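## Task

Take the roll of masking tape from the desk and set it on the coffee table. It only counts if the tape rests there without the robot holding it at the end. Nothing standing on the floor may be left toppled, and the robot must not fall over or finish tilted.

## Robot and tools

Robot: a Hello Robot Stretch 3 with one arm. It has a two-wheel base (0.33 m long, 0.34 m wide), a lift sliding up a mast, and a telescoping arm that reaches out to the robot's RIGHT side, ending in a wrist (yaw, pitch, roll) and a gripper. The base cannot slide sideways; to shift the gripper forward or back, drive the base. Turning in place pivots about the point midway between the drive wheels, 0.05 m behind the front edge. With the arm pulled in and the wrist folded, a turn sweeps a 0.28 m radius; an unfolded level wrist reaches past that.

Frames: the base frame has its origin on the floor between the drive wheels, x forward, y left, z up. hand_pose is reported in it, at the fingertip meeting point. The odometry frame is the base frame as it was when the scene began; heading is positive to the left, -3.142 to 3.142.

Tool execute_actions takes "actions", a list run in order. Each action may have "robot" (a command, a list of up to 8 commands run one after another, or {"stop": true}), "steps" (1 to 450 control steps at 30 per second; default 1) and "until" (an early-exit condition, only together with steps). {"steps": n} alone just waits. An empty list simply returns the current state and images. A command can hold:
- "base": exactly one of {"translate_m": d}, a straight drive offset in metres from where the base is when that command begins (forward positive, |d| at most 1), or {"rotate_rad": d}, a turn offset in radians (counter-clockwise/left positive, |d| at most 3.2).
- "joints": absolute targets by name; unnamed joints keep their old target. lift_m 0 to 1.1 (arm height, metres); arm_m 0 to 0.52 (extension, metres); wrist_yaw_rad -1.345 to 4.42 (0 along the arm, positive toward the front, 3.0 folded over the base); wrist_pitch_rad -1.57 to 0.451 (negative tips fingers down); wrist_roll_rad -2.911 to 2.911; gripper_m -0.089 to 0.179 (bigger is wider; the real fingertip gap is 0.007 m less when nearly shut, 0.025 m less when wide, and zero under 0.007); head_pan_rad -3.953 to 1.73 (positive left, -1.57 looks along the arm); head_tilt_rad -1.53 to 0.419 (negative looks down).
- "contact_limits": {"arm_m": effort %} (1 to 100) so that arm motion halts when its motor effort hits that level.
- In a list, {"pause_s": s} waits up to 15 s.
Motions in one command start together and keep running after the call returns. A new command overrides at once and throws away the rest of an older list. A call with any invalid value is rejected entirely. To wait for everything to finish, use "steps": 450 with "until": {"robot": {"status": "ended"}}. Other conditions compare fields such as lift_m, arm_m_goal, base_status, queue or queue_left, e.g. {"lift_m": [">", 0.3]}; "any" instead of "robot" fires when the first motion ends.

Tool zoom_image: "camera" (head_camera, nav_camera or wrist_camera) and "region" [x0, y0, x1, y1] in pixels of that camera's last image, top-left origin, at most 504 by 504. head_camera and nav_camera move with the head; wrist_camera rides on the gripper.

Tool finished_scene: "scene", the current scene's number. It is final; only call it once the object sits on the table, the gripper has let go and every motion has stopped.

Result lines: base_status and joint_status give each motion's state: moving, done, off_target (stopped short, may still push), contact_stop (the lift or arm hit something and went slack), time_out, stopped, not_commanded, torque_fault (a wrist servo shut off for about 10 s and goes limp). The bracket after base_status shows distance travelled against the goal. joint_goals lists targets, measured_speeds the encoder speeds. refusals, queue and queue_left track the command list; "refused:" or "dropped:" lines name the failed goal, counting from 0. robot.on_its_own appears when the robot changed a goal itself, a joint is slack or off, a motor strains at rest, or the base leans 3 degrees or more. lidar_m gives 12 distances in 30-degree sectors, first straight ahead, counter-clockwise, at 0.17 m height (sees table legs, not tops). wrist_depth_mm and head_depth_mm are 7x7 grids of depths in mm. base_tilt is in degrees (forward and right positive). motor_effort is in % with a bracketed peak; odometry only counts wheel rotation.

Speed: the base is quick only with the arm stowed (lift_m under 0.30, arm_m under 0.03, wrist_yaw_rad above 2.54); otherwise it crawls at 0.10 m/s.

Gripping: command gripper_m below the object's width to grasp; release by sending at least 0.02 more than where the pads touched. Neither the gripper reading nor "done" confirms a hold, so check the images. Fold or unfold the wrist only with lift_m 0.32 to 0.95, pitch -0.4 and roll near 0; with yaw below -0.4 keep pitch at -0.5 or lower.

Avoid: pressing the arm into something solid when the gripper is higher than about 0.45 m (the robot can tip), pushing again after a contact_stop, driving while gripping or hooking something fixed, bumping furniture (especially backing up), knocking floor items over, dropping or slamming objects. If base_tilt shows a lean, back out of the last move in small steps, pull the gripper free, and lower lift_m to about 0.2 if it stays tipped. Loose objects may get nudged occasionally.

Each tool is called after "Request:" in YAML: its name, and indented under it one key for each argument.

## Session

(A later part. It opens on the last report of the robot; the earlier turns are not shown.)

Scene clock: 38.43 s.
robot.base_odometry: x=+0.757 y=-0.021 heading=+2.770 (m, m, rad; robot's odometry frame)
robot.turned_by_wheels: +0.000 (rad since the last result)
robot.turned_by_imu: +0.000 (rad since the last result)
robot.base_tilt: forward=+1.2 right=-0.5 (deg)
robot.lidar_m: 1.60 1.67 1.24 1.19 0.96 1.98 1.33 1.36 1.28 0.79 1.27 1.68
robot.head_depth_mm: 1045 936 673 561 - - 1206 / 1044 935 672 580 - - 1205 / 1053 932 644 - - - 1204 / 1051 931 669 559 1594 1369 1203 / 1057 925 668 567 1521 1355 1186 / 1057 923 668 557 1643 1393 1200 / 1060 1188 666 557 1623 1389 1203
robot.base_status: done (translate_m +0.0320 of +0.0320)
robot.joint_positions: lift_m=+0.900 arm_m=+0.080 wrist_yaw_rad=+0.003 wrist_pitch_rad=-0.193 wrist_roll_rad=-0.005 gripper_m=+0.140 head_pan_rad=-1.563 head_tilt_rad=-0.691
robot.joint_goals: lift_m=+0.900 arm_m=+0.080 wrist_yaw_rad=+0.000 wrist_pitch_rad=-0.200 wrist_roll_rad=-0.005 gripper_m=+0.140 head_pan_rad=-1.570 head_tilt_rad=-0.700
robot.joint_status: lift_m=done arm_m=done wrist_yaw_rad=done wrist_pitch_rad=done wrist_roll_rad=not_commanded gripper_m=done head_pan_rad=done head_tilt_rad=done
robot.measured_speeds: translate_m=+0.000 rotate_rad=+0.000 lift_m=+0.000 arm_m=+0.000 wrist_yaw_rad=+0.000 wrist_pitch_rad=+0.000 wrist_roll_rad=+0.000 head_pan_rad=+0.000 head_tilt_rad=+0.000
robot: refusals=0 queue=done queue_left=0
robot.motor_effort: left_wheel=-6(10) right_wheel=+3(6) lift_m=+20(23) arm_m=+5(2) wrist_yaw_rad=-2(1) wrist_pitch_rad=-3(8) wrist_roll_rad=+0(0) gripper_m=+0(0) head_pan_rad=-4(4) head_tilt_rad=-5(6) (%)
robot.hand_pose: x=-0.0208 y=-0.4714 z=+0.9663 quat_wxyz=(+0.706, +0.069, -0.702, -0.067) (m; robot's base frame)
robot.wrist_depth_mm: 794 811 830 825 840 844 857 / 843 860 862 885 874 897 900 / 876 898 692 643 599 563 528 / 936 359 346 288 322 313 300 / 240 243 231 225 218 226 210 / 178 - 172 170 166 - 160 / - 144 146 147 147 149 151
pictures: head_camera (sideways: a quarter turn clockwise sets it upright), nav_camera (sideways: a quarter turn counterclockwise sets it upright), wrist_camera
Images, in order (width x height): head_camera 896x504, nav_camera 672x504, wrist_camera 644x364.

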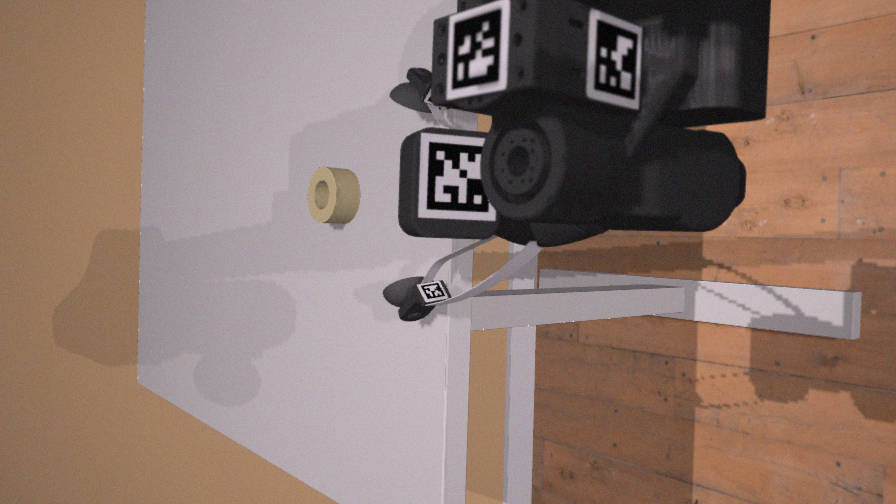

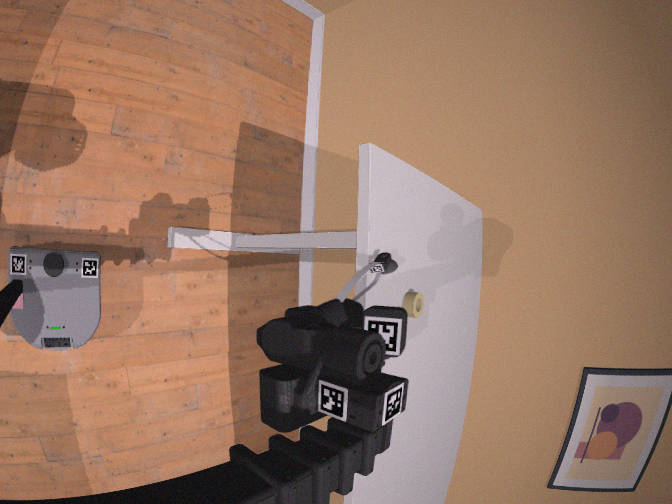

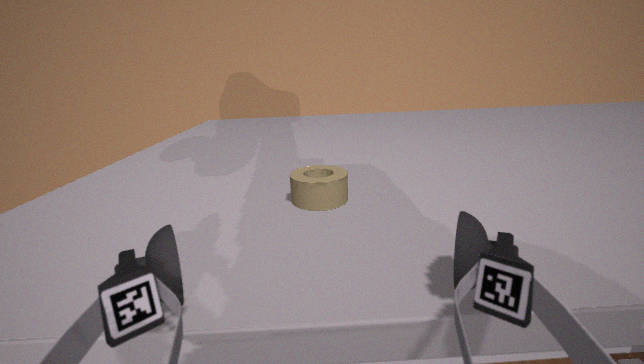

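Request:
execute_actions:
  actions:
    - {"robot":[{"joints":{"lift_m":0.87}},{"joints":{"arm_m":0.15}}],"steps":450,"until":{"robot":{"status":"ended"}}}

Scene clock: 38.93 s.
robot.base_odometry: x=+0.757 y=-0.021 heading=+2.770 (m, m, rad; robot's odometry frame)
robot.turned_by_wheels: +0.000 (rad since the last result)
robot.turned_by_imu: +0.000 (rad since the last result)
robot.base_tilt: forward=+1.2 right=-0.5 (deg)
robot.lidar_m: 1.61 1.67 1.24 1.19 0.96 1.98 1.32 1.36 1.28 0.79 1.27 1.68
robot.head_depth_mm: 1048 938 674 543 - - 1199 / 1050 936 674 579 - - 1208 / 1050 934 647 - - - 1206 / 1051 934 670 568 1601 1367 1203 / 1059 929 669 569 1523 1356 1183 / 1059 929 667 557 1633 1390 1204 / 1065 1190 667 576 1630 1381 1204
robot.base_status: done (translate_m +0.0320 of +0.0320)
robot.joint_positions: lift_m=+0.889 arm_m=+0.080 wrist_yaw_rad=+0.002 wrist_pitch_rad=-0.152 wrist_roll_rad=-0.005 gripper_m=+0.140 head_pan_rad=-1.563 head_tilt_rad=-0.691
robot.joint_goals: lift_m=+0.890 arm_m=+0.080 wrist_yaw_rad=+0.000 wrist_pitch_rad=-0.200 wrist_roll_rad=-0.005 gripper_m=+0.140 head_pan_rad=-1.570 head_tilt_rad=-0.700
robot.joint_status: lift_m=contact_stop arm_m=done wrist_yaw_rad=done wrist_pitch_rad=done wrist_roll_rad=not_commanded gripper_m=done head_pan_rad=done head_tilt_rad=done
robot.measured_speeds: translate_m=+0.000 rotate_rad=+0.000 lift_m=-0.010 arm_m=+0.000 wrist_yaw_rad=+0.000 wrist_pitch_rad=+0.096 wrist_roll_rad=+0.000 head_pan_rad=+0.000 head_tilt_rad=+0.000
robot: refusals=0 queue=dropped queue_left=0
robot.on_its_own: lift_m is slack since a contact_stop, until your next command for it (your +0.870 is given up)
robot.motor_effort: left_wheel=-6(6) right_wheel=+2(3) lift_m=+27(27) arm_m=+6(6) wrist_yaw_rad=-3(3) wrist_pitch_rad=-21(22) wrist_roll_rad=+0(0) gripper_m=-1(1) head_pan_rad=-4(4) head_tilt_rad=-5(5) (%)
robot.hand_pose: x=-0.0209 y=-0.4741 z=+0.9652 quat_wxyz=(+0.707, +0.055, -0.703, -0.053) (m; robot's base frame)
robot.wrist_depth_mm: 808 802 853 835 855 860 864 / 843 851 861 867 896 903 916 / 878 911 897 807 738 683 634 / 889 391 374 327 343 329 317 / 249 246 235 230 223 232 212 / 180 - 172 169 165 - 159 / - 141 142 143 144 145 147
pictures: head_camera (sideways: a quarter turn clockwise sets it upright), nav_camera (sideways: a quarter turn counterclockwise sets it upright), wrist_camera
dropped: robot: command 0 of its queue: lift_m: contact_stop
Images, in order (width x height): head_camera 896x504, nav_camera 672x504, wrist_camera 644x364.

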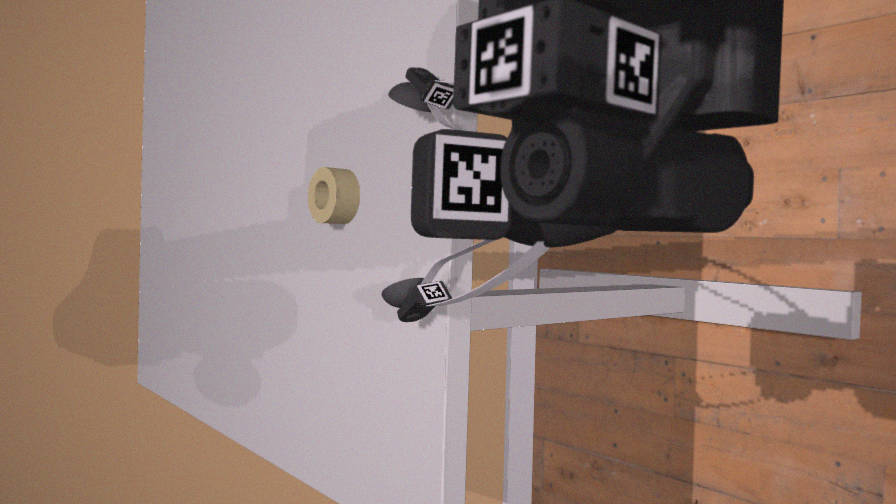

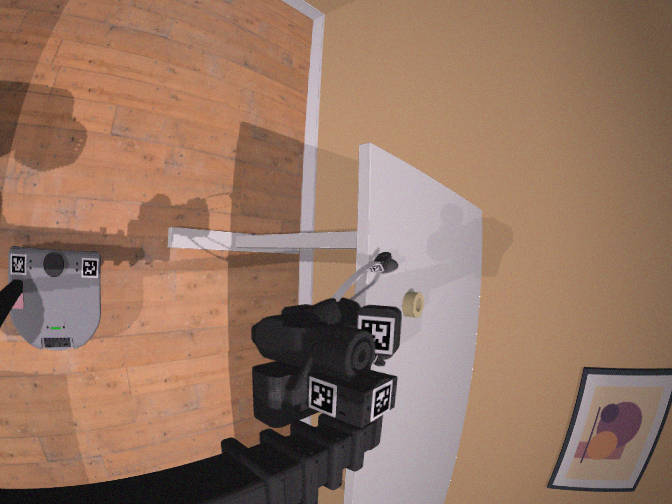

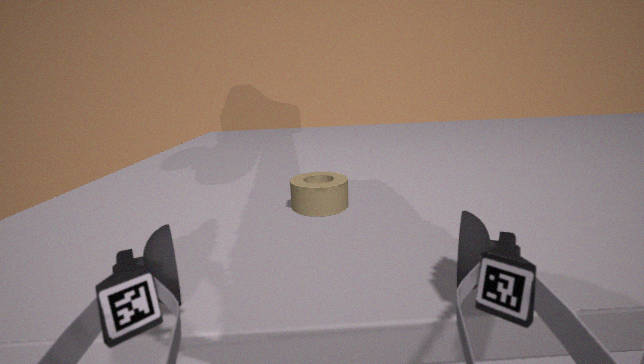

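Request:
execute_actions:
  actions:
    - {"robot":[{"joints":{"lift_m":0.908,"wrist_pitch_rad":-0.2}},{"joints":{"arm_m":0.16}}],"steps":450,"until":{"robot":{"status":"ended"}}}

Scene clock: 41.50 s.
robot.base_odometry: x=+0.757 y=-0.021 heading=+2.770 (m, m, rad; robot's odometry frame)
robot.turned_by_wheels: +0.000 (rad since the last result)
robot.turned_by_imu: +0.000 (rad since the last result)
robot.base_tilt: forward=+1.2 right=-0.5 (deg)
robot.lidar_m: 1.60 1.68 1.24 1.19 0.96 1.97 1.33 1.36 1.28 0.79 1.27 1.68
robot.head_depth_mm: 1046 932 731 - 1569 1396 1209 / 1048 932 729 - 1562 1394 1210 / 1049 934 727 - 1567 1397 1206 / 1053 927 697 558 1614 1384 1211 / 1053 925 667 558 1520 1346 1183 / 1060 925 668 557 1631 1390 1203 / 1057 1195 668 558 1637 1389 1202
robot.base_status: done (translate_m +0.0320 of +0.0320)
robot.joint_positions: lift_m=+0.908 arm_m=+0.160 wrist_yaw_rad=+0.002 wrist_pitch_rad=-0.218 wrist_roll_rad=-0.005 gripper_m=+0.140 head_pan_rad=-1.563 head_tilt_rad=-0.691
robot.joint_goals: lift_m=+0.908 arm_m=+0.160 wrist_yaw_rad=+0.000 wrist_pitch_rad=-0.200 wrist_roll_rad=-0.005 gripper_m=+0.140 head_pan_rad=-1.570 head_tilt_rad=-0.700
robot.joint_status: lift_m=done arm_m=done wrist_yaw_rad=done wrist_pitch_rad=done wrist_roll_rad=not_commanded gripper_m=done head_pan_rad=done head_tilt_rad=done
robot.measured_speeds: translate_m=+0.000 rotate_rad=+0.000 lift_m=+0.000 arm_m=+0.000 wrist_yaw_rad=+0.000 wrist_pitch_rad=+0.000 wrist_roll_rad=+0.000 head_pan_rad=+0.000 head_tilt_rad=+0.000
robot: refusals=0 queue=done queue_left=0
robot.motor_effort: left_wheel=-5(6) right_wheel=+2(3) lift_m=+34(35) arm_m=+4(7) wrist_yaw_rad=-1(2) wrist_pitch_rad=+7(19) wrist_roll_rad=+0(0) gripper_m=+0(1) head_pan_rad=-4(4) head_tilt_rad=-5(5) (%)
robot.hand_pose: x=-0.0209 y=-0.5497 z=+0.9676 quat_wxyz=(+0.705, +0.078, -0.701, -0.076) (m; robot's base frame)
robot.wrist_depth_mm: 723 745 751 761 758 763 793 / 767 783 803 778 811 820 810 / 800 813 618 584 540 515 489 / 847 343 331 321 309 302 291 / 237 247 228 190 219 225 208 / 178 - 173 170 167 - 161 / 150 136 140 137 136 134 132
pictures: head_camera (sideways: a quarter turn clockwise sets it upright), nav_camera (sideways: a quarter turn counterclockwise sets it upright), wrist_camera
Images, in order (width x height): head_camera 896x504, nav_camera 672x504, wrist_camera 644x364.

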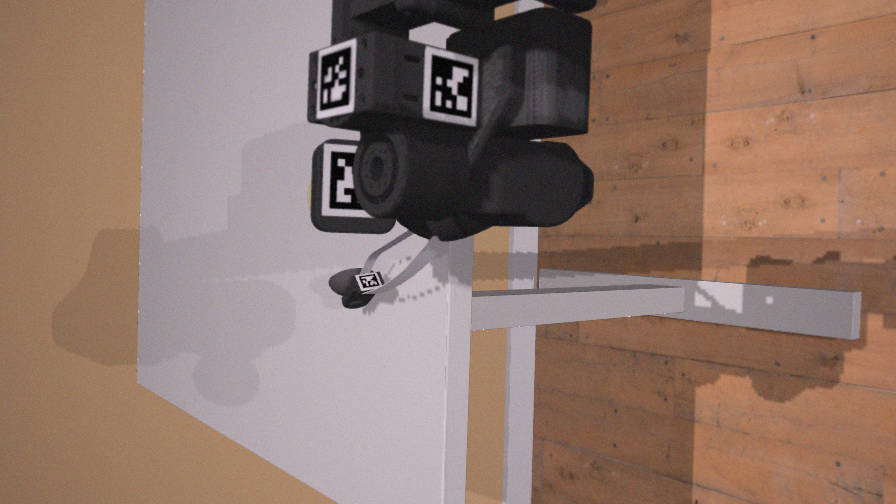

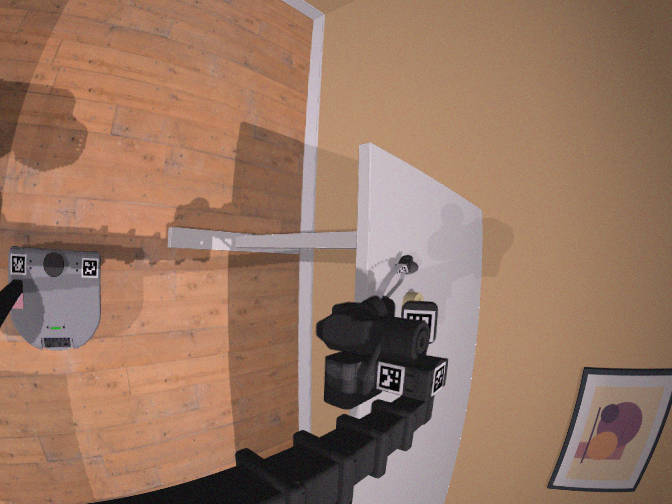

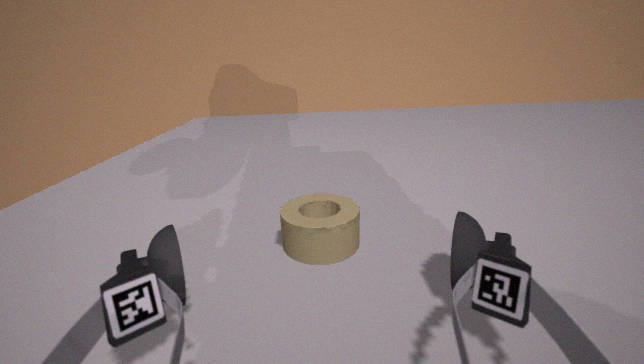

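Request:
execute_actions:
  actions:
    - {"robot":[{"joints":{"arm_m":0.18}},{"joints":{"gripper_m":0.075}}],"steps":450,"until":{"robot":{"status":"ended"}}}

Scene clock: 43.70 s.
robot.base_odometry: x=+0.757 y=-0.021 heading=+2.770 (m, m, rad; robot's odometry frame)
robot.turned_by_wheels: +0.000 (rad since the last result)
robot.turned_by_imu: +0.000 (rad since the last result)
robot.base_tilt: forward=+1.3 right=-0.5 (deg)
robot.lidar_m: 1.60 1.68 1.24 1.19 0.96 1.97 1.33 1.36 1.28 0.79 1.26 1.68
robot.head_depth_mm: 1047 934 732 - 1598 1396 1209 / 1045 933 731 - 1598 1392 1203 / 1050 932 742 - 1606 1390 1208 / 1057 927 697 557 1636 1396 1202 / 1053 924 668 557 1523 1353 1181 / 1055 924 665 557 1639 1387 1203 / 1061 1187 666 557 1630 1376 1200
robot.base_status: done (translate_m +0.0320 of +0.0320)
robot.joint_positions: lift_m=+0.908 arm_m=+0.180 wrist_yaw_rad=+0.001 wrist_pitch_rad=-0.214 wrist_roll_rad=-0.005 gripper_m=+0.075 head_pan_rad=-1.563 head_tilt_rad=-0.691
robot.joint_goals: lift_m=+0.908 arm_m=+0.180 wrist_yaw_rad=+0.000 wrist_pitch_rad=-0.200 wrist_roll_rad=-0.005 gripper_m=+0.075 head_pan_rad=-1.570 head_tilt_rad=-0.700
robot.joint_status: lift_m=done arm_m=done wrist_yaw_rad=done wrist_pitch_rad=done wrist_roll_rad=not_commanded gripper_m=done head_pan_rad=done head_tilt_rad=done
robot.measured_speeds: translate_m=+0.000 rotate_rad=+0.000 lift_m=+0.000 arm_m=+0.000 wrist_yaw_rad=+0.000 wrist_pitch_rad=+0.000 wrist_roll_rad=+0.000 head_pan_rad=+0.000 head_tilt_rad=+0.000
robot: refusals=0 queue=done queue_left=0
robot.motor_effort: left_wheel=-5(5) right_wheel=+2(2) lift_m=+34(35) arm_m=+4(2) wrist_yaw_rad=-1(3) wrist_pitch_rad=+6(7) wrist_roll_rad=+0(0) gripper_m=-1(80) head_pan_rad=-4(4) head_tilt_rad=-5(5) (%)
robot.hand_pose: x=-0.0212 y=-0.5699 z=+0.9686 quat_wxyz=(+0.705, +0.076, -0.701, -0.075) (m; robot's base frame)
robot.wrist_depth_mm: 710 720 717 738 759 752 772 / 751 761 762 775 782 796 804 / 798 805 621 598 569 528 508 / 828 347 339 331 317 305 296 / 240 234 237 176 234 215 211 / 180 178 173 166 - 166 163 / 144 143 140 139 137 135 133
pictures: head_camera (sideways: a quarter turn clockwise sets it upright), nav_camera (sideways: a quarter turn counterclockwise sets it upright), wrist_camera
Images, in order (width x height): head_camera 896x504, nav_camera 672x504, wrist_camera 644x364.

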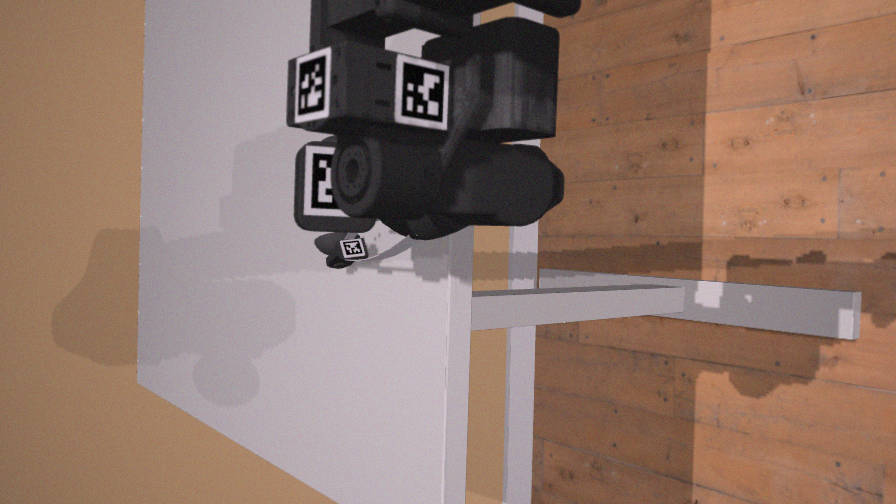

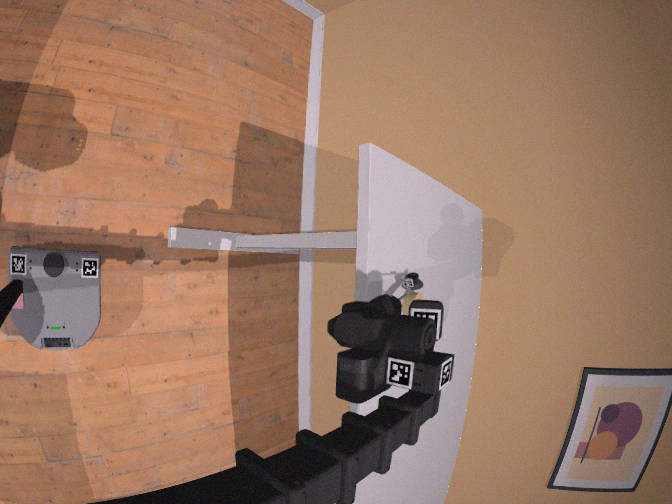

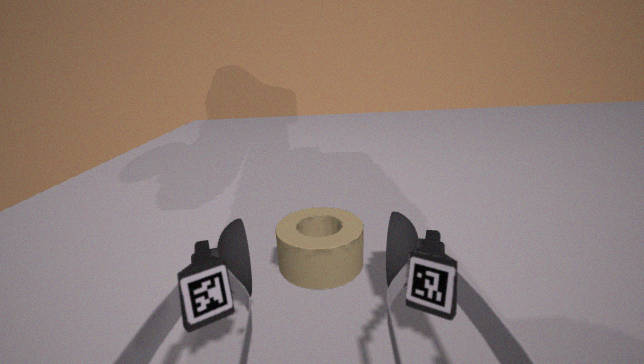

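Well aligned.

Request:
execute_actions:
  actions:
    - {"robot":[{"joints":{"arm_m":0.19}},{"joints":{"gripper_m":0.015}},{"pause_s":0.5},{"joints":{"lift_m":0.99}},{"joints":{"arm_m":0.0,"head_pan_rad":-0.6,"head_tilt_rad":-0.3}}],"steps":450,"until":{"robot":{"status":"ended"}}}

Scene clock: 49.80 s.
robot.base_odometry: x=+0.757 y=-0.021 heading=+2.770 (m, m, rad; robot's odometry frame)
robot.turned_by_wheels: +0.000 (rad since the last result)
robot.turned_by_imu: +0.000 (rad since the last result)
robot.base_tilt: forward=+1.3 right=-0.5 (deg)
robot.lidar_m: 1.60 1.68 1.24 1.19 0.96 1.97 1.32 1.36 1.28 0.79 1.27 1.68
robot.head_depth_mm: 1360 1401 1446 1505 1568 1628 1562 / 1496 1563 1618 1697 1772 1814 1567 / 1676 1753 1838 1936 2032 1960 1549 / 1698 1797 1900 2044 2175 1953 1553 / 1598 1688 1780 1908 2020 1962 1544 / 1513 1582 1677 1770 1880 1887 1532 / 1407 1474 1561 1638 1726 1804 1528
robot.base_status: done (translate_m +0.0320 of +0.0320)
robot.joint_positions: lift_m=+0.990 arm_m=+0.000 wrist_yaw_rad=+0.000 wrist_pitch_rad=-0.221 wrist_roll_rad=-0.005 gripper_m=+0.016 head_pan_rad=-0.607 head_tilt_rad=-0.310
robot.joint_goals: lift_m=+0.990 arm_m=+0.000 wrist_yaw_rad=+0.000 wrist_pitch_rad=-0.200 wrist_roll_rad=-0.005 gripper_m=+0.015 head_pan_rad=-0.600 head_tilt_rad=-0.300
robot.joint_status: lift_m=done arm_m=done wrist_yaw_rad=done wrist_pitch_rad=done wrist_roll_rad=not_commanded gripper_m=done head_pan_rad=done head_tilt_rad=done
robot.measured_speeds: translate_m=+0.000 rotate_rad=+0.000 lift_m=+0.000 arm_m=+0.000 wrist_yaw_rad=+0.000 wrist_pitch_rad=+0.000 wrist_roll_rad=+0.000 head_pan_rad=+0.000 head_tilt_rad=+0.000
robot: refusals=0 queue=done queue_left=0
robot.motor_effort: left_wheel=-5(5) right_wheel=+2(2) lift_m=+34(35) arm_m=-2(4) wrist_yaw_rad=+0(0) wrist_pitch_rad=+8(8) wrist_roll_rad=+0(0) gripper_m=-11(85) head_pan_rad=+4(50) head_tilt_rad=+5(34) (%)
robot.hand_pose: x=-0.0215 y=-0.3900 z=+1.0487 quat_wxyz=(+0.705, +0.078, -0.701, -0.078) (m; robot's base frame)
robot.wrist_depth_mm: 867 878 884 902 932 928 948 / 925 932 941 974 972 976 965 / 969 971 993 971 960 901 854 / - - 582 552 539 535 513 / - 405 423 186 387 371 365 / 326 307 316 159 301 284 280 / 252 256 253 256 259 262 -
pictures: head_camera (sideways: a quarter turn clockwise sets it upright), nav_camera (sideways: a quarter turn counterclockwise sets it upright), wrist_camera
Images, in order (width x height): head_camera 896x504, nav_camera 672x504, wrist_camera 644x364.

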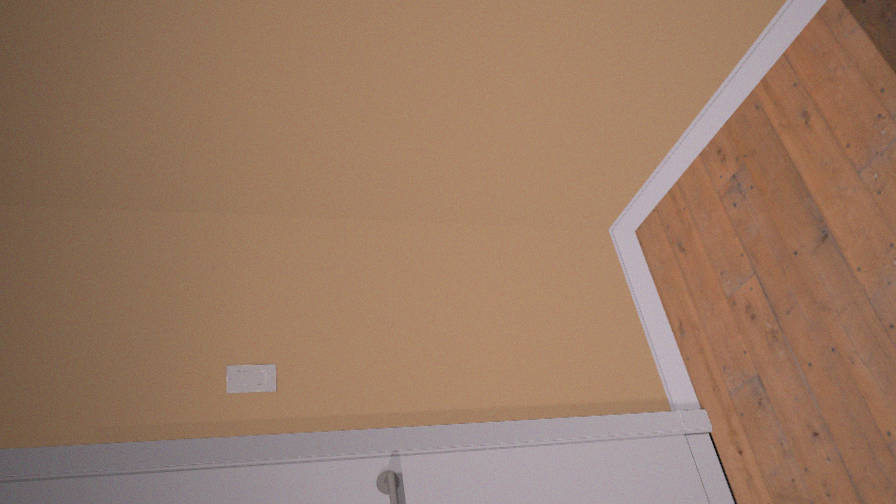

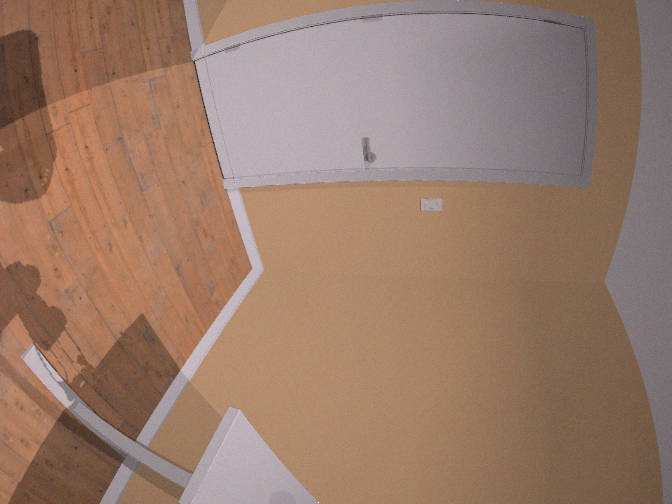

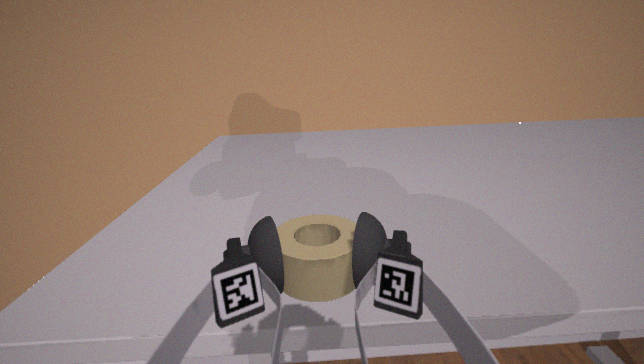

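Request:
execute_actions:
  actions:
    - {"robot":{"joints":{"head_pan_rad":1.5,"head_tilt_rad":-0.4}},"steps":200,"until":{"robot":{"status":"ended"}}}

Request:
execute_actions:
  actions:
    - {"robot":{"joints":{"head_pan_rad":-3.5,"head_tilt_rad":-0.4}},"steps":200,"until":{"robot":{"status":"ended"}}}

Scene clock: 51.50 s.
robot.base_odometry: x=+0.757 y=-0.021 heading=+2.770 (m, m, rad; robot's odometry frame)
robot.turned_by_wheels: +0.000 (rad since the last result)
robot.turned_by_imu: +0.000 (rad since the last result)
robot.base_tilt: forward=+1.2 right=-0.5 (deg)
robot.lidar_m: 1.61 1.67 1.24 1.19 0.96 1.98 1.32 1.36 1.28 0.79 1.27 1.68
robot.head_depth_mm: 3144 3393 2273 1269 1393 1529 1452 / 3198 3372 2243 1266 1378 1520 1446 / 3128 3362 1748 1257 1368 1505 1440 / 3149 3281 1729 1248 1355 1495 1440 / 3063 3309 1718 1239 1350 1478 1435 / 3060 3289 3426 1227 1366 1595 1434 / 3041 3207 3354 3047 2266 1766 1428
robot.base_status: done (translate_m +0.0320 of +0.0320)
robot.joint_positions: lift_m=+0.990 arm_m=+0.000 wrist_yaw_rad=+0.000 wrist_pitch_rad=-0.221 wrist_roll_rad=-0.005 gripper_m=+0.016 head_pan_rad=+1.493 head_tilt_rad=-0.395
robot.joint_goals: lift_m=+0.990 arm_m=+0.000 wrist_yaw_rad=+0.000 wrist_pitch_rad=-0.200 wrist_roll_rad=-0.005 gripper_m=+0.015 head_pan_rad=+1.500 head_tilt_rad=-0.400
robot.joint_status: lift_m=done arm_m=done wrist_yaw_rad=done wrist_pitch_rad=done wrist_roll_rad=not_commanded gripper_m=done head_pan_rad=done head_tilt_rad=done
robot.measured_speeds: translate_m=+0.000 rotate_rad=+0.000 lift_m=+0.000 arm_m=+0.000 wrist_yaw_rad=+0.000 wrist_pitch_rad=+0.000 wrist_roll_rad=+0.000 head_pan_rad=+0.000 head_tilt_rad=+0.000
robot: refusals=0 queue=done queue_left=0
robot.motor_effort: left_wheel=-5(5) right_wheel=+2(2) lift_m=+35(34) arm_m=-2(2) wrist_yaw_rad=+0(0) wrist_pitch_rad=+8(8) wrist_roll_rad=+0(0) gripper_m=-10(11) head_pan_rad=+4(45) head_tilt_rad=-3(17) (%)
robot.hand_pose: x=-0.0215 y=-0.3900 z=+1.0487 quat_wxyz=(+0.705, +0.078, -0.701, -0.078) (m; robot's base frame)
robot.wrist_depth_mm: 877 871 908 895 924 933 933 / 925 924 922 972 996 964 971 / - 989 959 972 937 916 869 / - - 579 564 550 527 512 / - 405 419 186 390 374 361 / 330 304 318 159 301 286 281 / 252 255 255 257 259 260 -
pictures: head_camera (sideways: a quarter turn clockwise sets it upright), nav_camera (sideways: a quarter turn counterclockwise sets it upright), wrist_camera
Images, in order (width x height): head_camera 896x504, nav_camera 672x504, wrist_camera 644x364.

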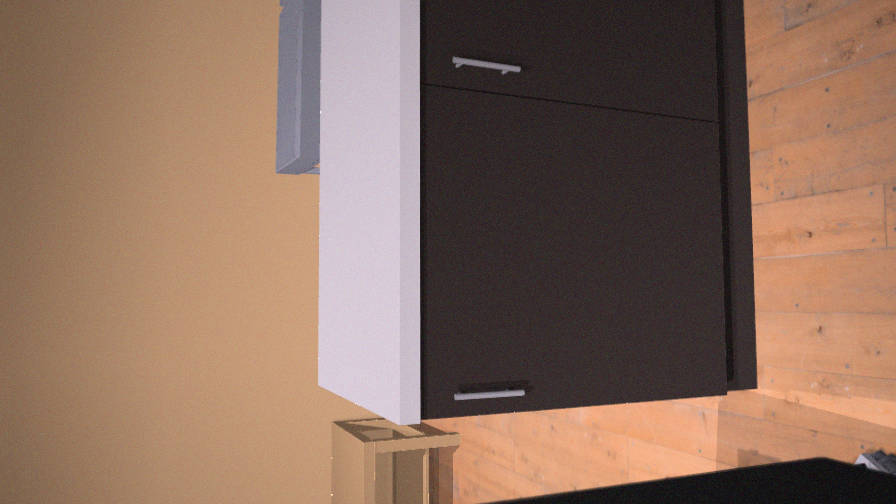

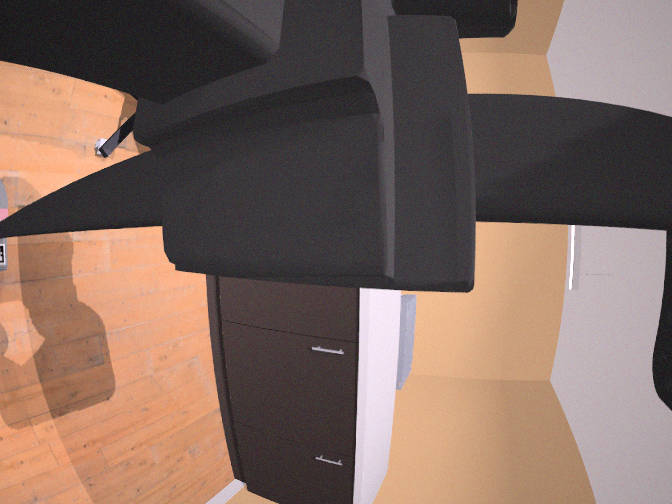

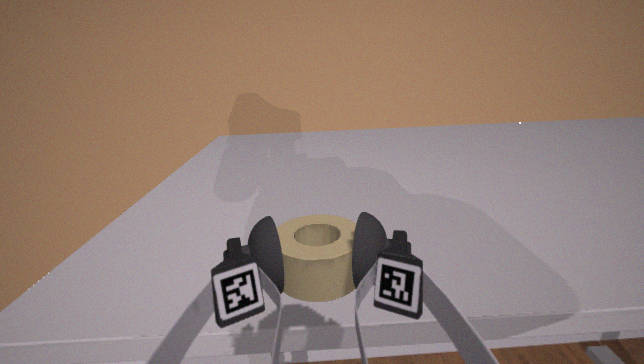

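Scene clock: 54.47 s.
robot.base_odometry: x=+0.757 y=-0.021 heading=+2.770 (m, m, rad; robot's odometry frame)
robot.turned_by_wheels: +0.000 (rad since the last result)
robot.turned_by_imu: +0.000 (rad since the last result)
robot.base_tilt: forward=+1.2 right=-0.5 (deg)
robot.lidar_m: 1.61 1.68 1.24 1.19 0.96 1.98 1.33 1.36 1.28 0.79 1.27 1.68
robot.head_depth_mm: 2189 2370 - - - - - / 2096 2287 - - - - - / 2041 2183 2343 2506 - - - / 1972 2135 2268 2421 - - - / 1907 2027 2194 2320 - - - / 1841 1963 2099 2237 - - - / 1786 1910 2051 2171 - - -
robot.base_status: done (translate_m +0.0320 of +0.0320)
robot.joint_positions: lift_m=+0.990 arm_m=+0.000 wrist_yaw_rad=+0.000 wrist_pitch_rad=-0.221 wrist_roll_rad=-0.005 gripper_m=+0.016 head_pan_rad=-3.493 head_tilt_rad=-0.395
robot.joint_goals: lift_m=+0.990 arm_m=+0.000 wrist_yaw_rad=+0.000 wrist_pitch_rad=-0.200 wrist_roll_rad=-0.005 gripper_m=+0.015 head_pan_rad=-3.500 head_tilt_rad=-0.400
robot.joint_status: lift_m=done arm_m=done wrist_yaw_rad=done wrist_pitch_rad=done wrist_roll_rad=not_commanded gripper_m=done head_pan_rad=done head_tilt_rad=done
robot.measured_speeds: translate_m=+0.000 rotate_rad=+0.000 lift_m=+0.000 arm_m=+0.000 wrist_yaw_rad=+0.000 wrist_pitch_rad=+0.000 wrist_roll_rad=+0.000 head_pan_rad=+0.000 head_tilt_rad=+0.000
robot: refusals=0 queue=done queue_left=0
robot.motor_effort: left_wheel=-4(4) right_wheel=+2(2) lift_m=+34(34) arm_m=-2(2) wrist_yaw_rad=-1(0) wrist_pitch_rad=+8(8) wrist_roll_rad=+0(0) gripper_m=-11(11) head_pan_rad=-4(48) head_tilt_rad=-2(6) (%)
robot.hand_pose: x=-0.0215 y=-0.3900 z=+1.0487 quat_wxyz=(+0.705, +0.078, -0.701, -0.078) (m; robot's base frame)
robot.wrist_depth_mm: 866 893 897 894 925 925 925 / 926 922 955 964 974 980 - / 969 969 977 984 955 900 851 / - - 574 564 544 529 513 / - 404 421 186 392 372 364 / 326 306 316 159 302 287 281 / 252 254 253 257 259 261 -
pictures: head_camera (sideways: a quarter turn clockwise sets it upright), nav_camera (sideways: a quarter turn counterclockwise sets it upright), wrist_camera
Images, in order (width x height): head_camera 896x504, nav_camera 672x504, wrist_camera 644x364.

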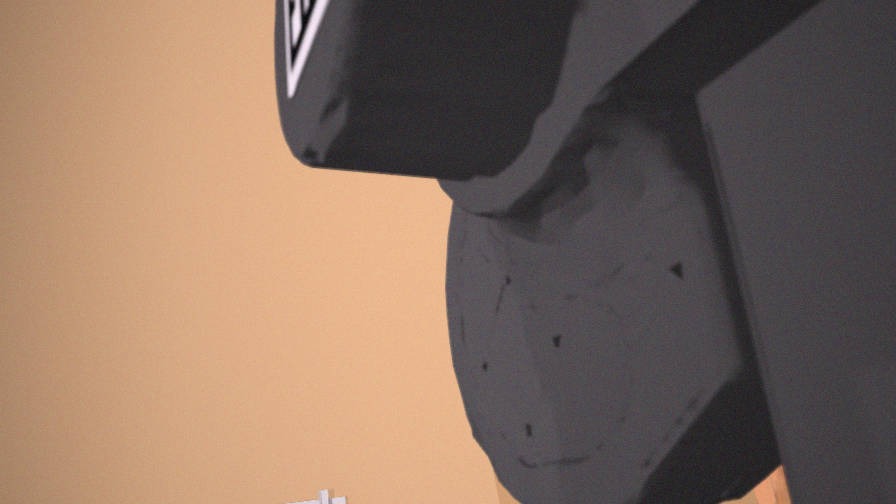

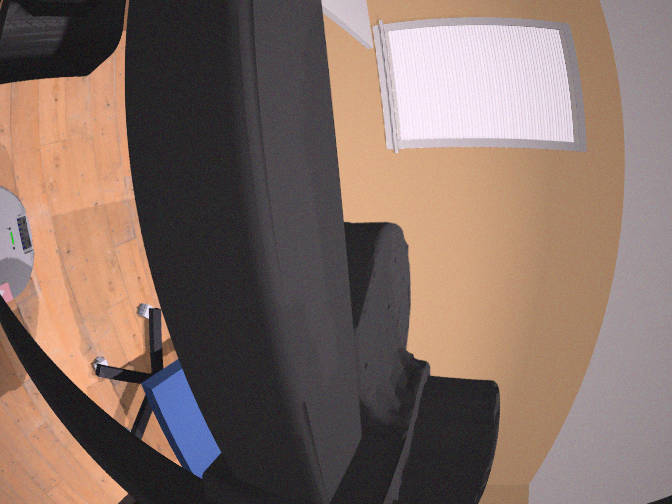

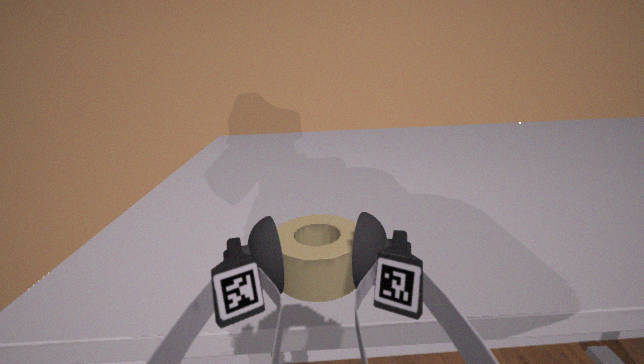

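Request:
execute_actions:
  actions:
    - {"robot":[{"joints":{"arm_m":0.1,"head_pan_rad":-0.55,"head_tilt_rad":-0.2}},{"joints":{"lift_m":0.912}},{"joints":{"gripper_m":0.12}},{"joints":{"lift_m":1.0}},{"joints":{"arm_m":0.0}},{"base":{"translate_m":0.35}}],"steps":450,"until":{"robot":{"status":"ended"}}}

Scene clock: 68.67 s.
robot.base_odometry: x=+0.431 y=+0.106 heading=+2.770 (m, m, rad; robot's odometry frame)
robot.turned_by_wheels: +0.000 (rad since the last result)
robot.turned_by_imu: -0.002 (rad since the last result)
robot.base_tilt: forward=+1.2 right=-0.4 (deg)
robot.lidar_m: 1.25 1.29 1.25 1.19 1.23 1.21 1.67 1.66 0.81 0.81 1.25 1.31
robot.head_depth_mm: 1435 1476 1497 1531 1567 1604 1611 / 1474 1552 1614 1680 1747 1796 1736 / 1381 1453 1514 1596 1679 1770 1733 / 1311 1364 1433 1485 1565 1645 1658 / 1227 1282 1327 1387 1462 1517 1579 / 1151 1194 1241 1290 1352 1412 1484 / 1095 1140 1179 1220 1268 1329 1382
robot.base_status: done (translate_m +0.3500 of +0.3500)
robot.joint_positions: lift_m=+1.000 arm_m=+0.000 wrist_yaw_rad=+0.000 wrist_pitch_rad=-0.222 wrist_roll_rad=-0.005 gripper_m=+0.120 head_pan_rad=-0.557 head_tilt_rad=-0.211
robot.joint_goals: lift_m=+1.000 arm_m=+0.000 wrist_yaw_rad=+0.000 wrist_pitch_rad=-0.200 wrist_roll_rad=-0.005 gripper_m=+0.120 head_pan_rad=-0.550 head_tilt_rad=-0.200
robot.joint_status: lift_m=done arm_m=done wrist_yaw_rad=done wrist_pitch_rad=done wrist_roll_rad=not_commanded gripper_m=done head_pan_rad=done head_tilt_rad=done
robot.measured_speeds: translate_m=+0.000 rotate_rad=+0.000 lift_m=+0.000 arm_m=+0.000 wrist_yaw_rad=+0.000 wrist_pitch_rad=+0.000 wrist_roll_rad=+0.000 head_pan_rad=+0.000 head_tilt_rad=+0.000
robot: refusals=0 queue=done queue_left=0
robot.motor_effort: left_wheel=-4(7) right_wheel=+2(5) lift_m=+34(35) arm_m=-2(2) wrist_yaw_rad=+1(0) wrist_pitch_rad=+8(8) wrist_roll_rad=+0(0) gripper_m=+0(81) head_pan_rad=+4(48) head_tilt_rad=+6(26) (%)
robot.hand_pose: x=-0.0215 y=-0.3900 z=+1.0587 quat_wxyz=(+0.705, +0.079, -0.701, -0.078) (m; robot's base frame)
robot.wrist_depth_mm: 874 884 880 905 923 927 927 / 912 927 925 943 961 975 985 / 956 959 982 986 989 938 904 / - - - - 576 552 536 / - - - - 401 392 381 / - - - - 320 313 296 / - - - - 502 260 261
pictures: head_camera (sideways: a quarter turn clockwise sets it upright), nav_camera (sideways: a quarter turn counterclockwise sets it upright), wrist_camera
Images, in order (width x height): head_camera 896x504, nav_camera 672x504, wrist_camera 644x364.

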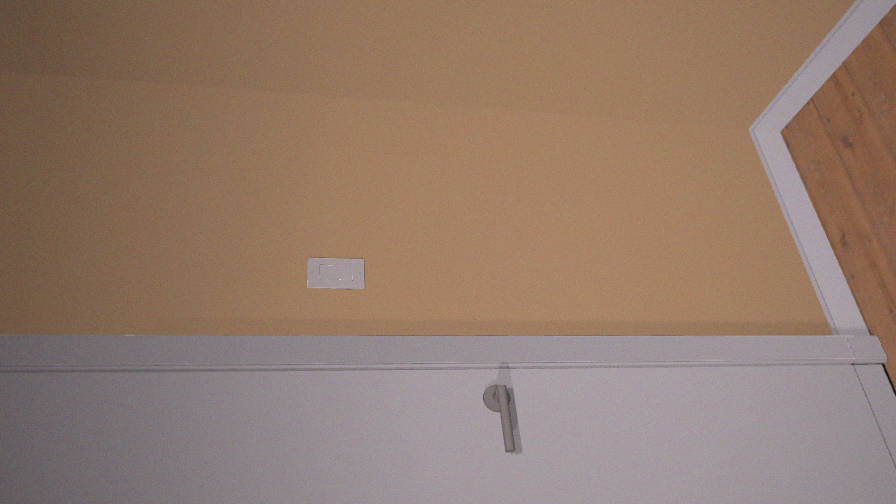

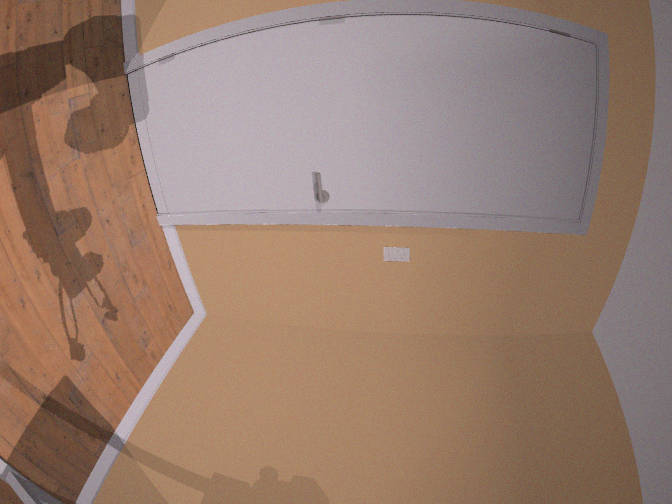

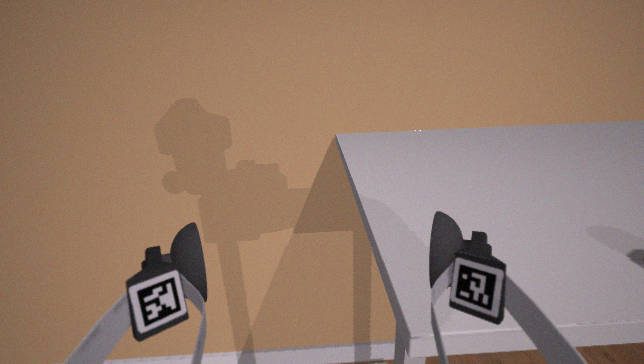

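Request:
execute_actions:
  actions:
    - {"robot":[{"joints":{"wrist_yaw_rad":1.57,"wrist_pitch_rad":0,"head_pan_rad":-0.4,"head_tilt_rad":-0.35},"base":{"translate_m":0.55}},{"joints":{"lift_m":0.84,"wrist_roll_rad":1.57,"arm_m":0.17,"gripper_m":0.1}}],"steps":450,"until":{"robot":{"status":"ended"}}}

Scene clock: 77.97 s.
robot.base_odometry: x=-0.082 y=+0.305 heading=+2.770 (m, m, rad; robot's odometry frame)
robot.turned_by_wheels: +0.000 (rad since the last result)
robot.turned_by_imu: -0.002 (rad since the last result)
robot.base_tilt: forward=+1.2 right=-0.5 (deg)
robot.lidar_m: 0.70 0.72 1.00 1.21 1.25 1.67 2.23 1.11 1.09 1.21 1.05 0.73
robot.head_depth_mm: 696 745 821 908 993 1097 1225 / 677 723 775 831 902 993 1103 / 649 692 743 798 860 942 1032 / 625 664 707 759 818 885 973 / 600 637 678 726 779 842 919 / 579 612 652 694 743 800 865 / 559 590 626 666 710 762 823
robot.base_status: done (translate_m +0.5500 of +0.5500)
robot.joint_positions: lift_m=+0.840 arm_m=+0.170 wrist_yaw_rad=+1.567 wrist_pitch_rad=-0.023 wrist_roll_rad=+1.570 gripper_m=+0.100 head_pan_rad=-0.407 head_tilt_rad=-0.346
robot.joint_goals: lift_m=+0.840 arm_m=+0.170 wrist_yaw_rad=+1.570 wrist_pitch_rad=+0.000 wrist_roll_rad=+1.570 gripper_m=+0.100 head_pan_rad=-0.400 head_tilt_rad=-0.350
robot.joint_status: lift_m=done arm_m=done wrist_yaw_rad=done wrist_pitch_rad=done wrist_roll_rad=done gripper_m=done head_pan_rad=done head_tilt_rad=done
robot.measured_speeds: translate_m=+0.000 rotate_rad=+0.000 lift_m=+0.000 arm_m=+0.000 wrist_yaw_rad=+0.000 wrist_pitch_rad=+0.000 wrist_roll_rad=+0.000 head_pan_rad=+0.000 head_tilt_rad=+0.000
robot: refusals=0 queue=done queue_left=0
robot.motor_effort: left_wheel=-4(7) right_wheel=+1(5) lift_m=+23(34) arm_m=+4(5) wrist_yaw_rad=+2(4) wrist_pitch_rad=+9(8) wrist_roll_rad=+0(2) gripper_m=+0(74) head_pan_rad=+4(22) head_tilt_rad=-2(18) (%)
robot.hand_pose: x=+0.2342 y=-0.3156 z=+0.9487 quat_wxyz=(+0.009, +0.706, -0.708, -0.008) (m; robot's base frame)
robot.wrist_depth_mm: 630 620 633 633 643 644 645 / 607 592 607 615 631 645 639 / 622 616 640 643 650 640 647 / 632 641 658 653 668 660 665 / 641 652 662 659 665 665 673 / 665 673 674 671 671 687 699 / 668 667 676 691 695 710 708
pictures: head_camera (sideways: a quarter turn clockwise sets it upright), nav_camera (sideways: a quarter turn counterclockwise sets it upright), wrist_camera
Images, in order (width x height): head_camera 896x504, nav_camera 672x504, wrist_camera 644x364.

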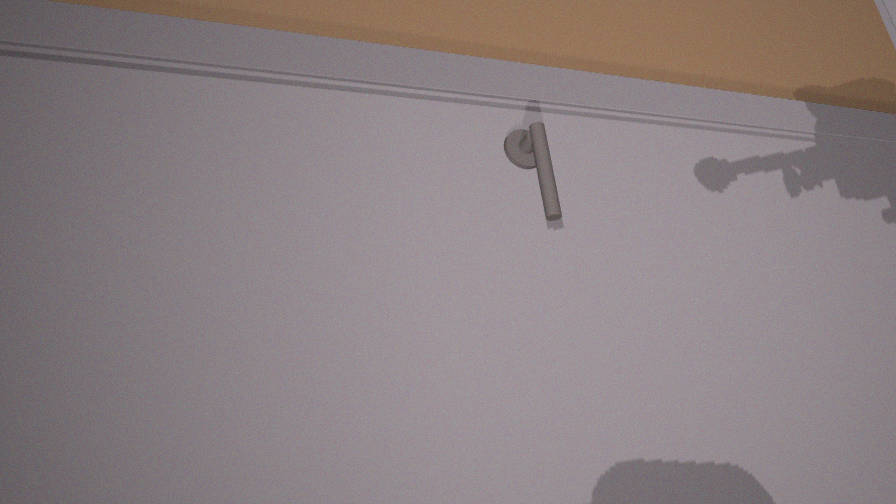

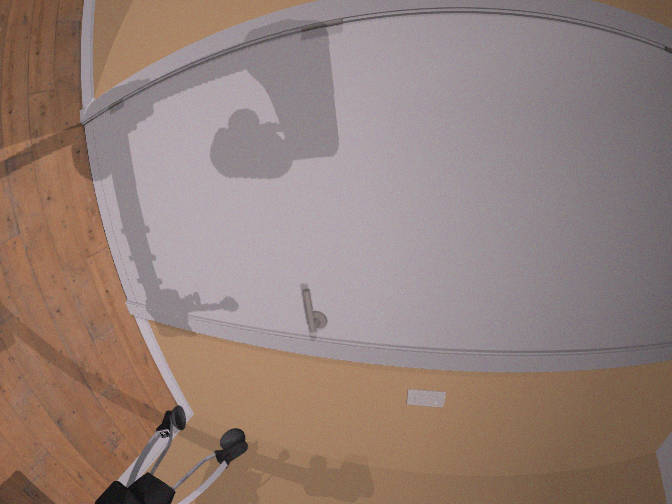

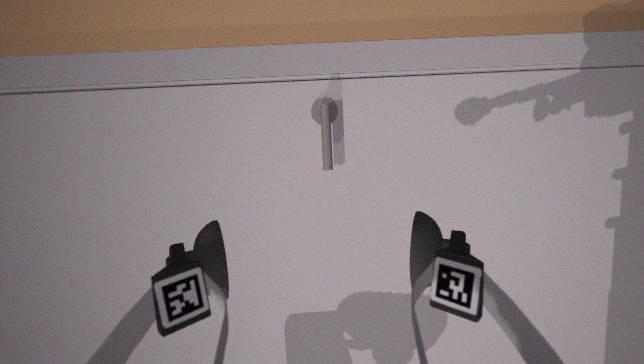

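Request:
execute_actions:
  actions:
    - {"robot":{"joints":{"arm_m":0.22,"head_pan_rad":-0.55,"head_tilt_rad":-0.6},"base":{"translate_m":0.22}},"steps":450,"until":{"robot":{"status":"ended"}}}

Scene clock: 81.80 s.
robot.base_odometry: x=-0.287 y=+0.385 heading=+2.770 (m, m, rad; robot's odometry frame)
robot.turned_by_wheels: +0.000 (rad since the last result)
robot.turned_by_imu: -0.001 (rad since the last result)
robot.base_tilt: forward=+1.2 right=-0.5 (deg)
robot.lidar_m: 0.48 0.50 0.69 1.22 1.25 1.68 2.45 1.25 1.26 1.20 0.69 0.50
robot.head_depth_mm: 527 587 665 803 998 1257 1269 / 495 554 628 722 848 1051 1240 / 467 518 584 658 776 930 1166 / 442 488 544 617 710 838 1023 / 419 461 512 574 654 760 906 / 399 435 481 536 606 695 818 / 380 414 455 504 565 642 744
robot.base_status: done (translate_m +0.2200 of +0.2200)
robot.joint_positions: lift_m=+0.840 arm_m=+0.220 wrist_yaw_rad=+1.567 wrist_pitch_rad=-0.023 wrist_roll_rad=+1.570 gripper_m=+0.100 head_pan_rad=-0.543 head_tilt_rad=-0.592
robot.joint_goals: lift_m=+0.840 arm_m=+0.220 wrist_yaw_rad=+1.570 wrist_pitch_rad=+0.000 wrist_roll_rad=+1.570 gripper_m=+0.100 head_pan_rad=-0.550 head_tilt_rad=-0.600
robot.joint_status: lift_m=done arm_m=done wrist_yaw_rad=done wrist_pitch_rad=done wrist_roll_rad=done gripper_m=done head_pan_rad=done head_tilt_rad=done
robot.measured_speeds: translate_m=+0.000 rotate_rad=+0.000 lift_m=+0.000 arm_m=+0.000 wrist_yaw_rad=+0.000 wrist_pitch_rad=+0.000 wrist_roll_rad=+0.000 head_pan_rad=+0.000 head_tilt_rad=+0.000
robot: refusals=0 queue=done queue_left=0
robot.motor_effort: left_wheel=-4(4) right_wheel=+2(5) lift_m=+23(23) arm_m=+3(5) wrist_yaw_rad=+2(1) wrist_pitch_rad=+9(9) wrist_roll_rad=+0(0) gripper_m=+0(1) head_pan_rad=-4(18) head_tilt_rad=-5(28) (%)
robot.hand_pose: x=+0.2342 y=-0.3656 z=+0.9487 quat_wxyz=(+0.009, +0.706, -0.708, -0.008) (m; robot's base frame)
robot.wrist_depth_mm: 407 409 415 414 416 421 403 / 387 389 393 396 400 409 418 / 407 410 411 409 419 420 429 / 415 414 419 418 429 435 431 / 418 423 426 432 436 438 438 / 427 430 431 436 446 449 449 / 433 443 449 449 456 453 460
pictures: head_camera (sideways: a quarter turn clockwise sets it upright), nav_camera (sideways: a quarter turn counterclockwise sets it upright), wrist_camera
Images, in order (width x height): head_camera 896x504, nav_camera 672x504, wrist_camera 644x364.

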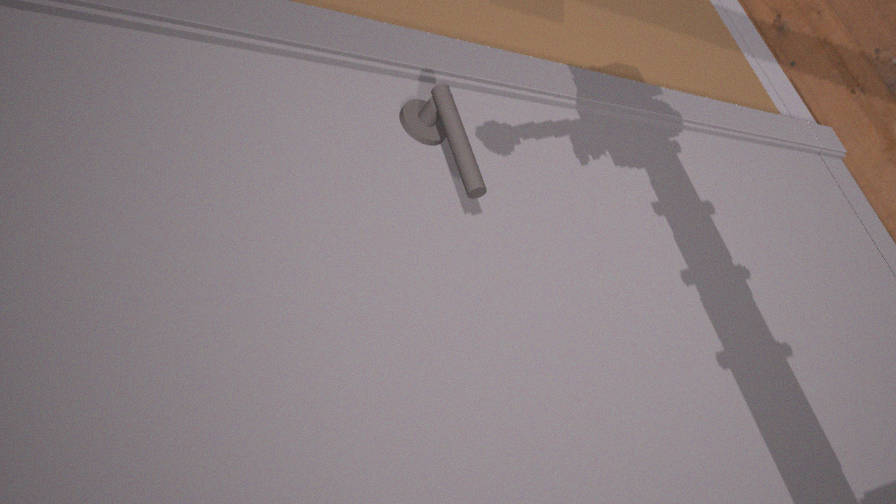

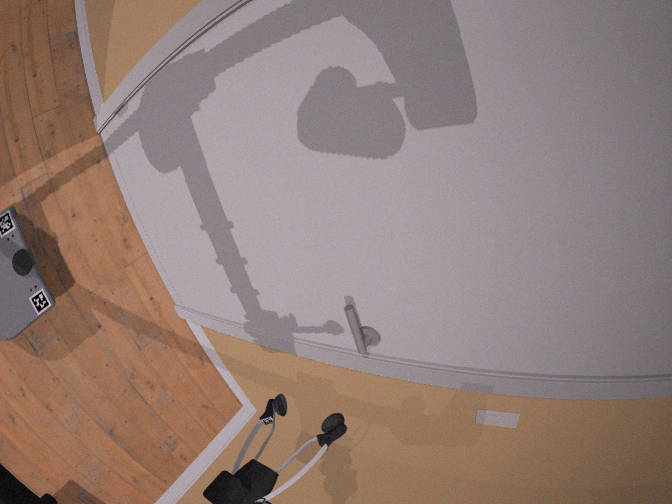

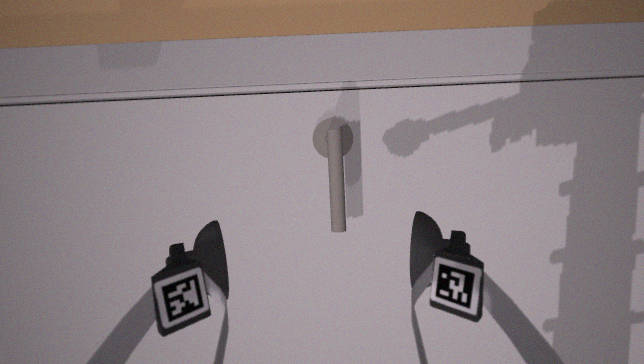

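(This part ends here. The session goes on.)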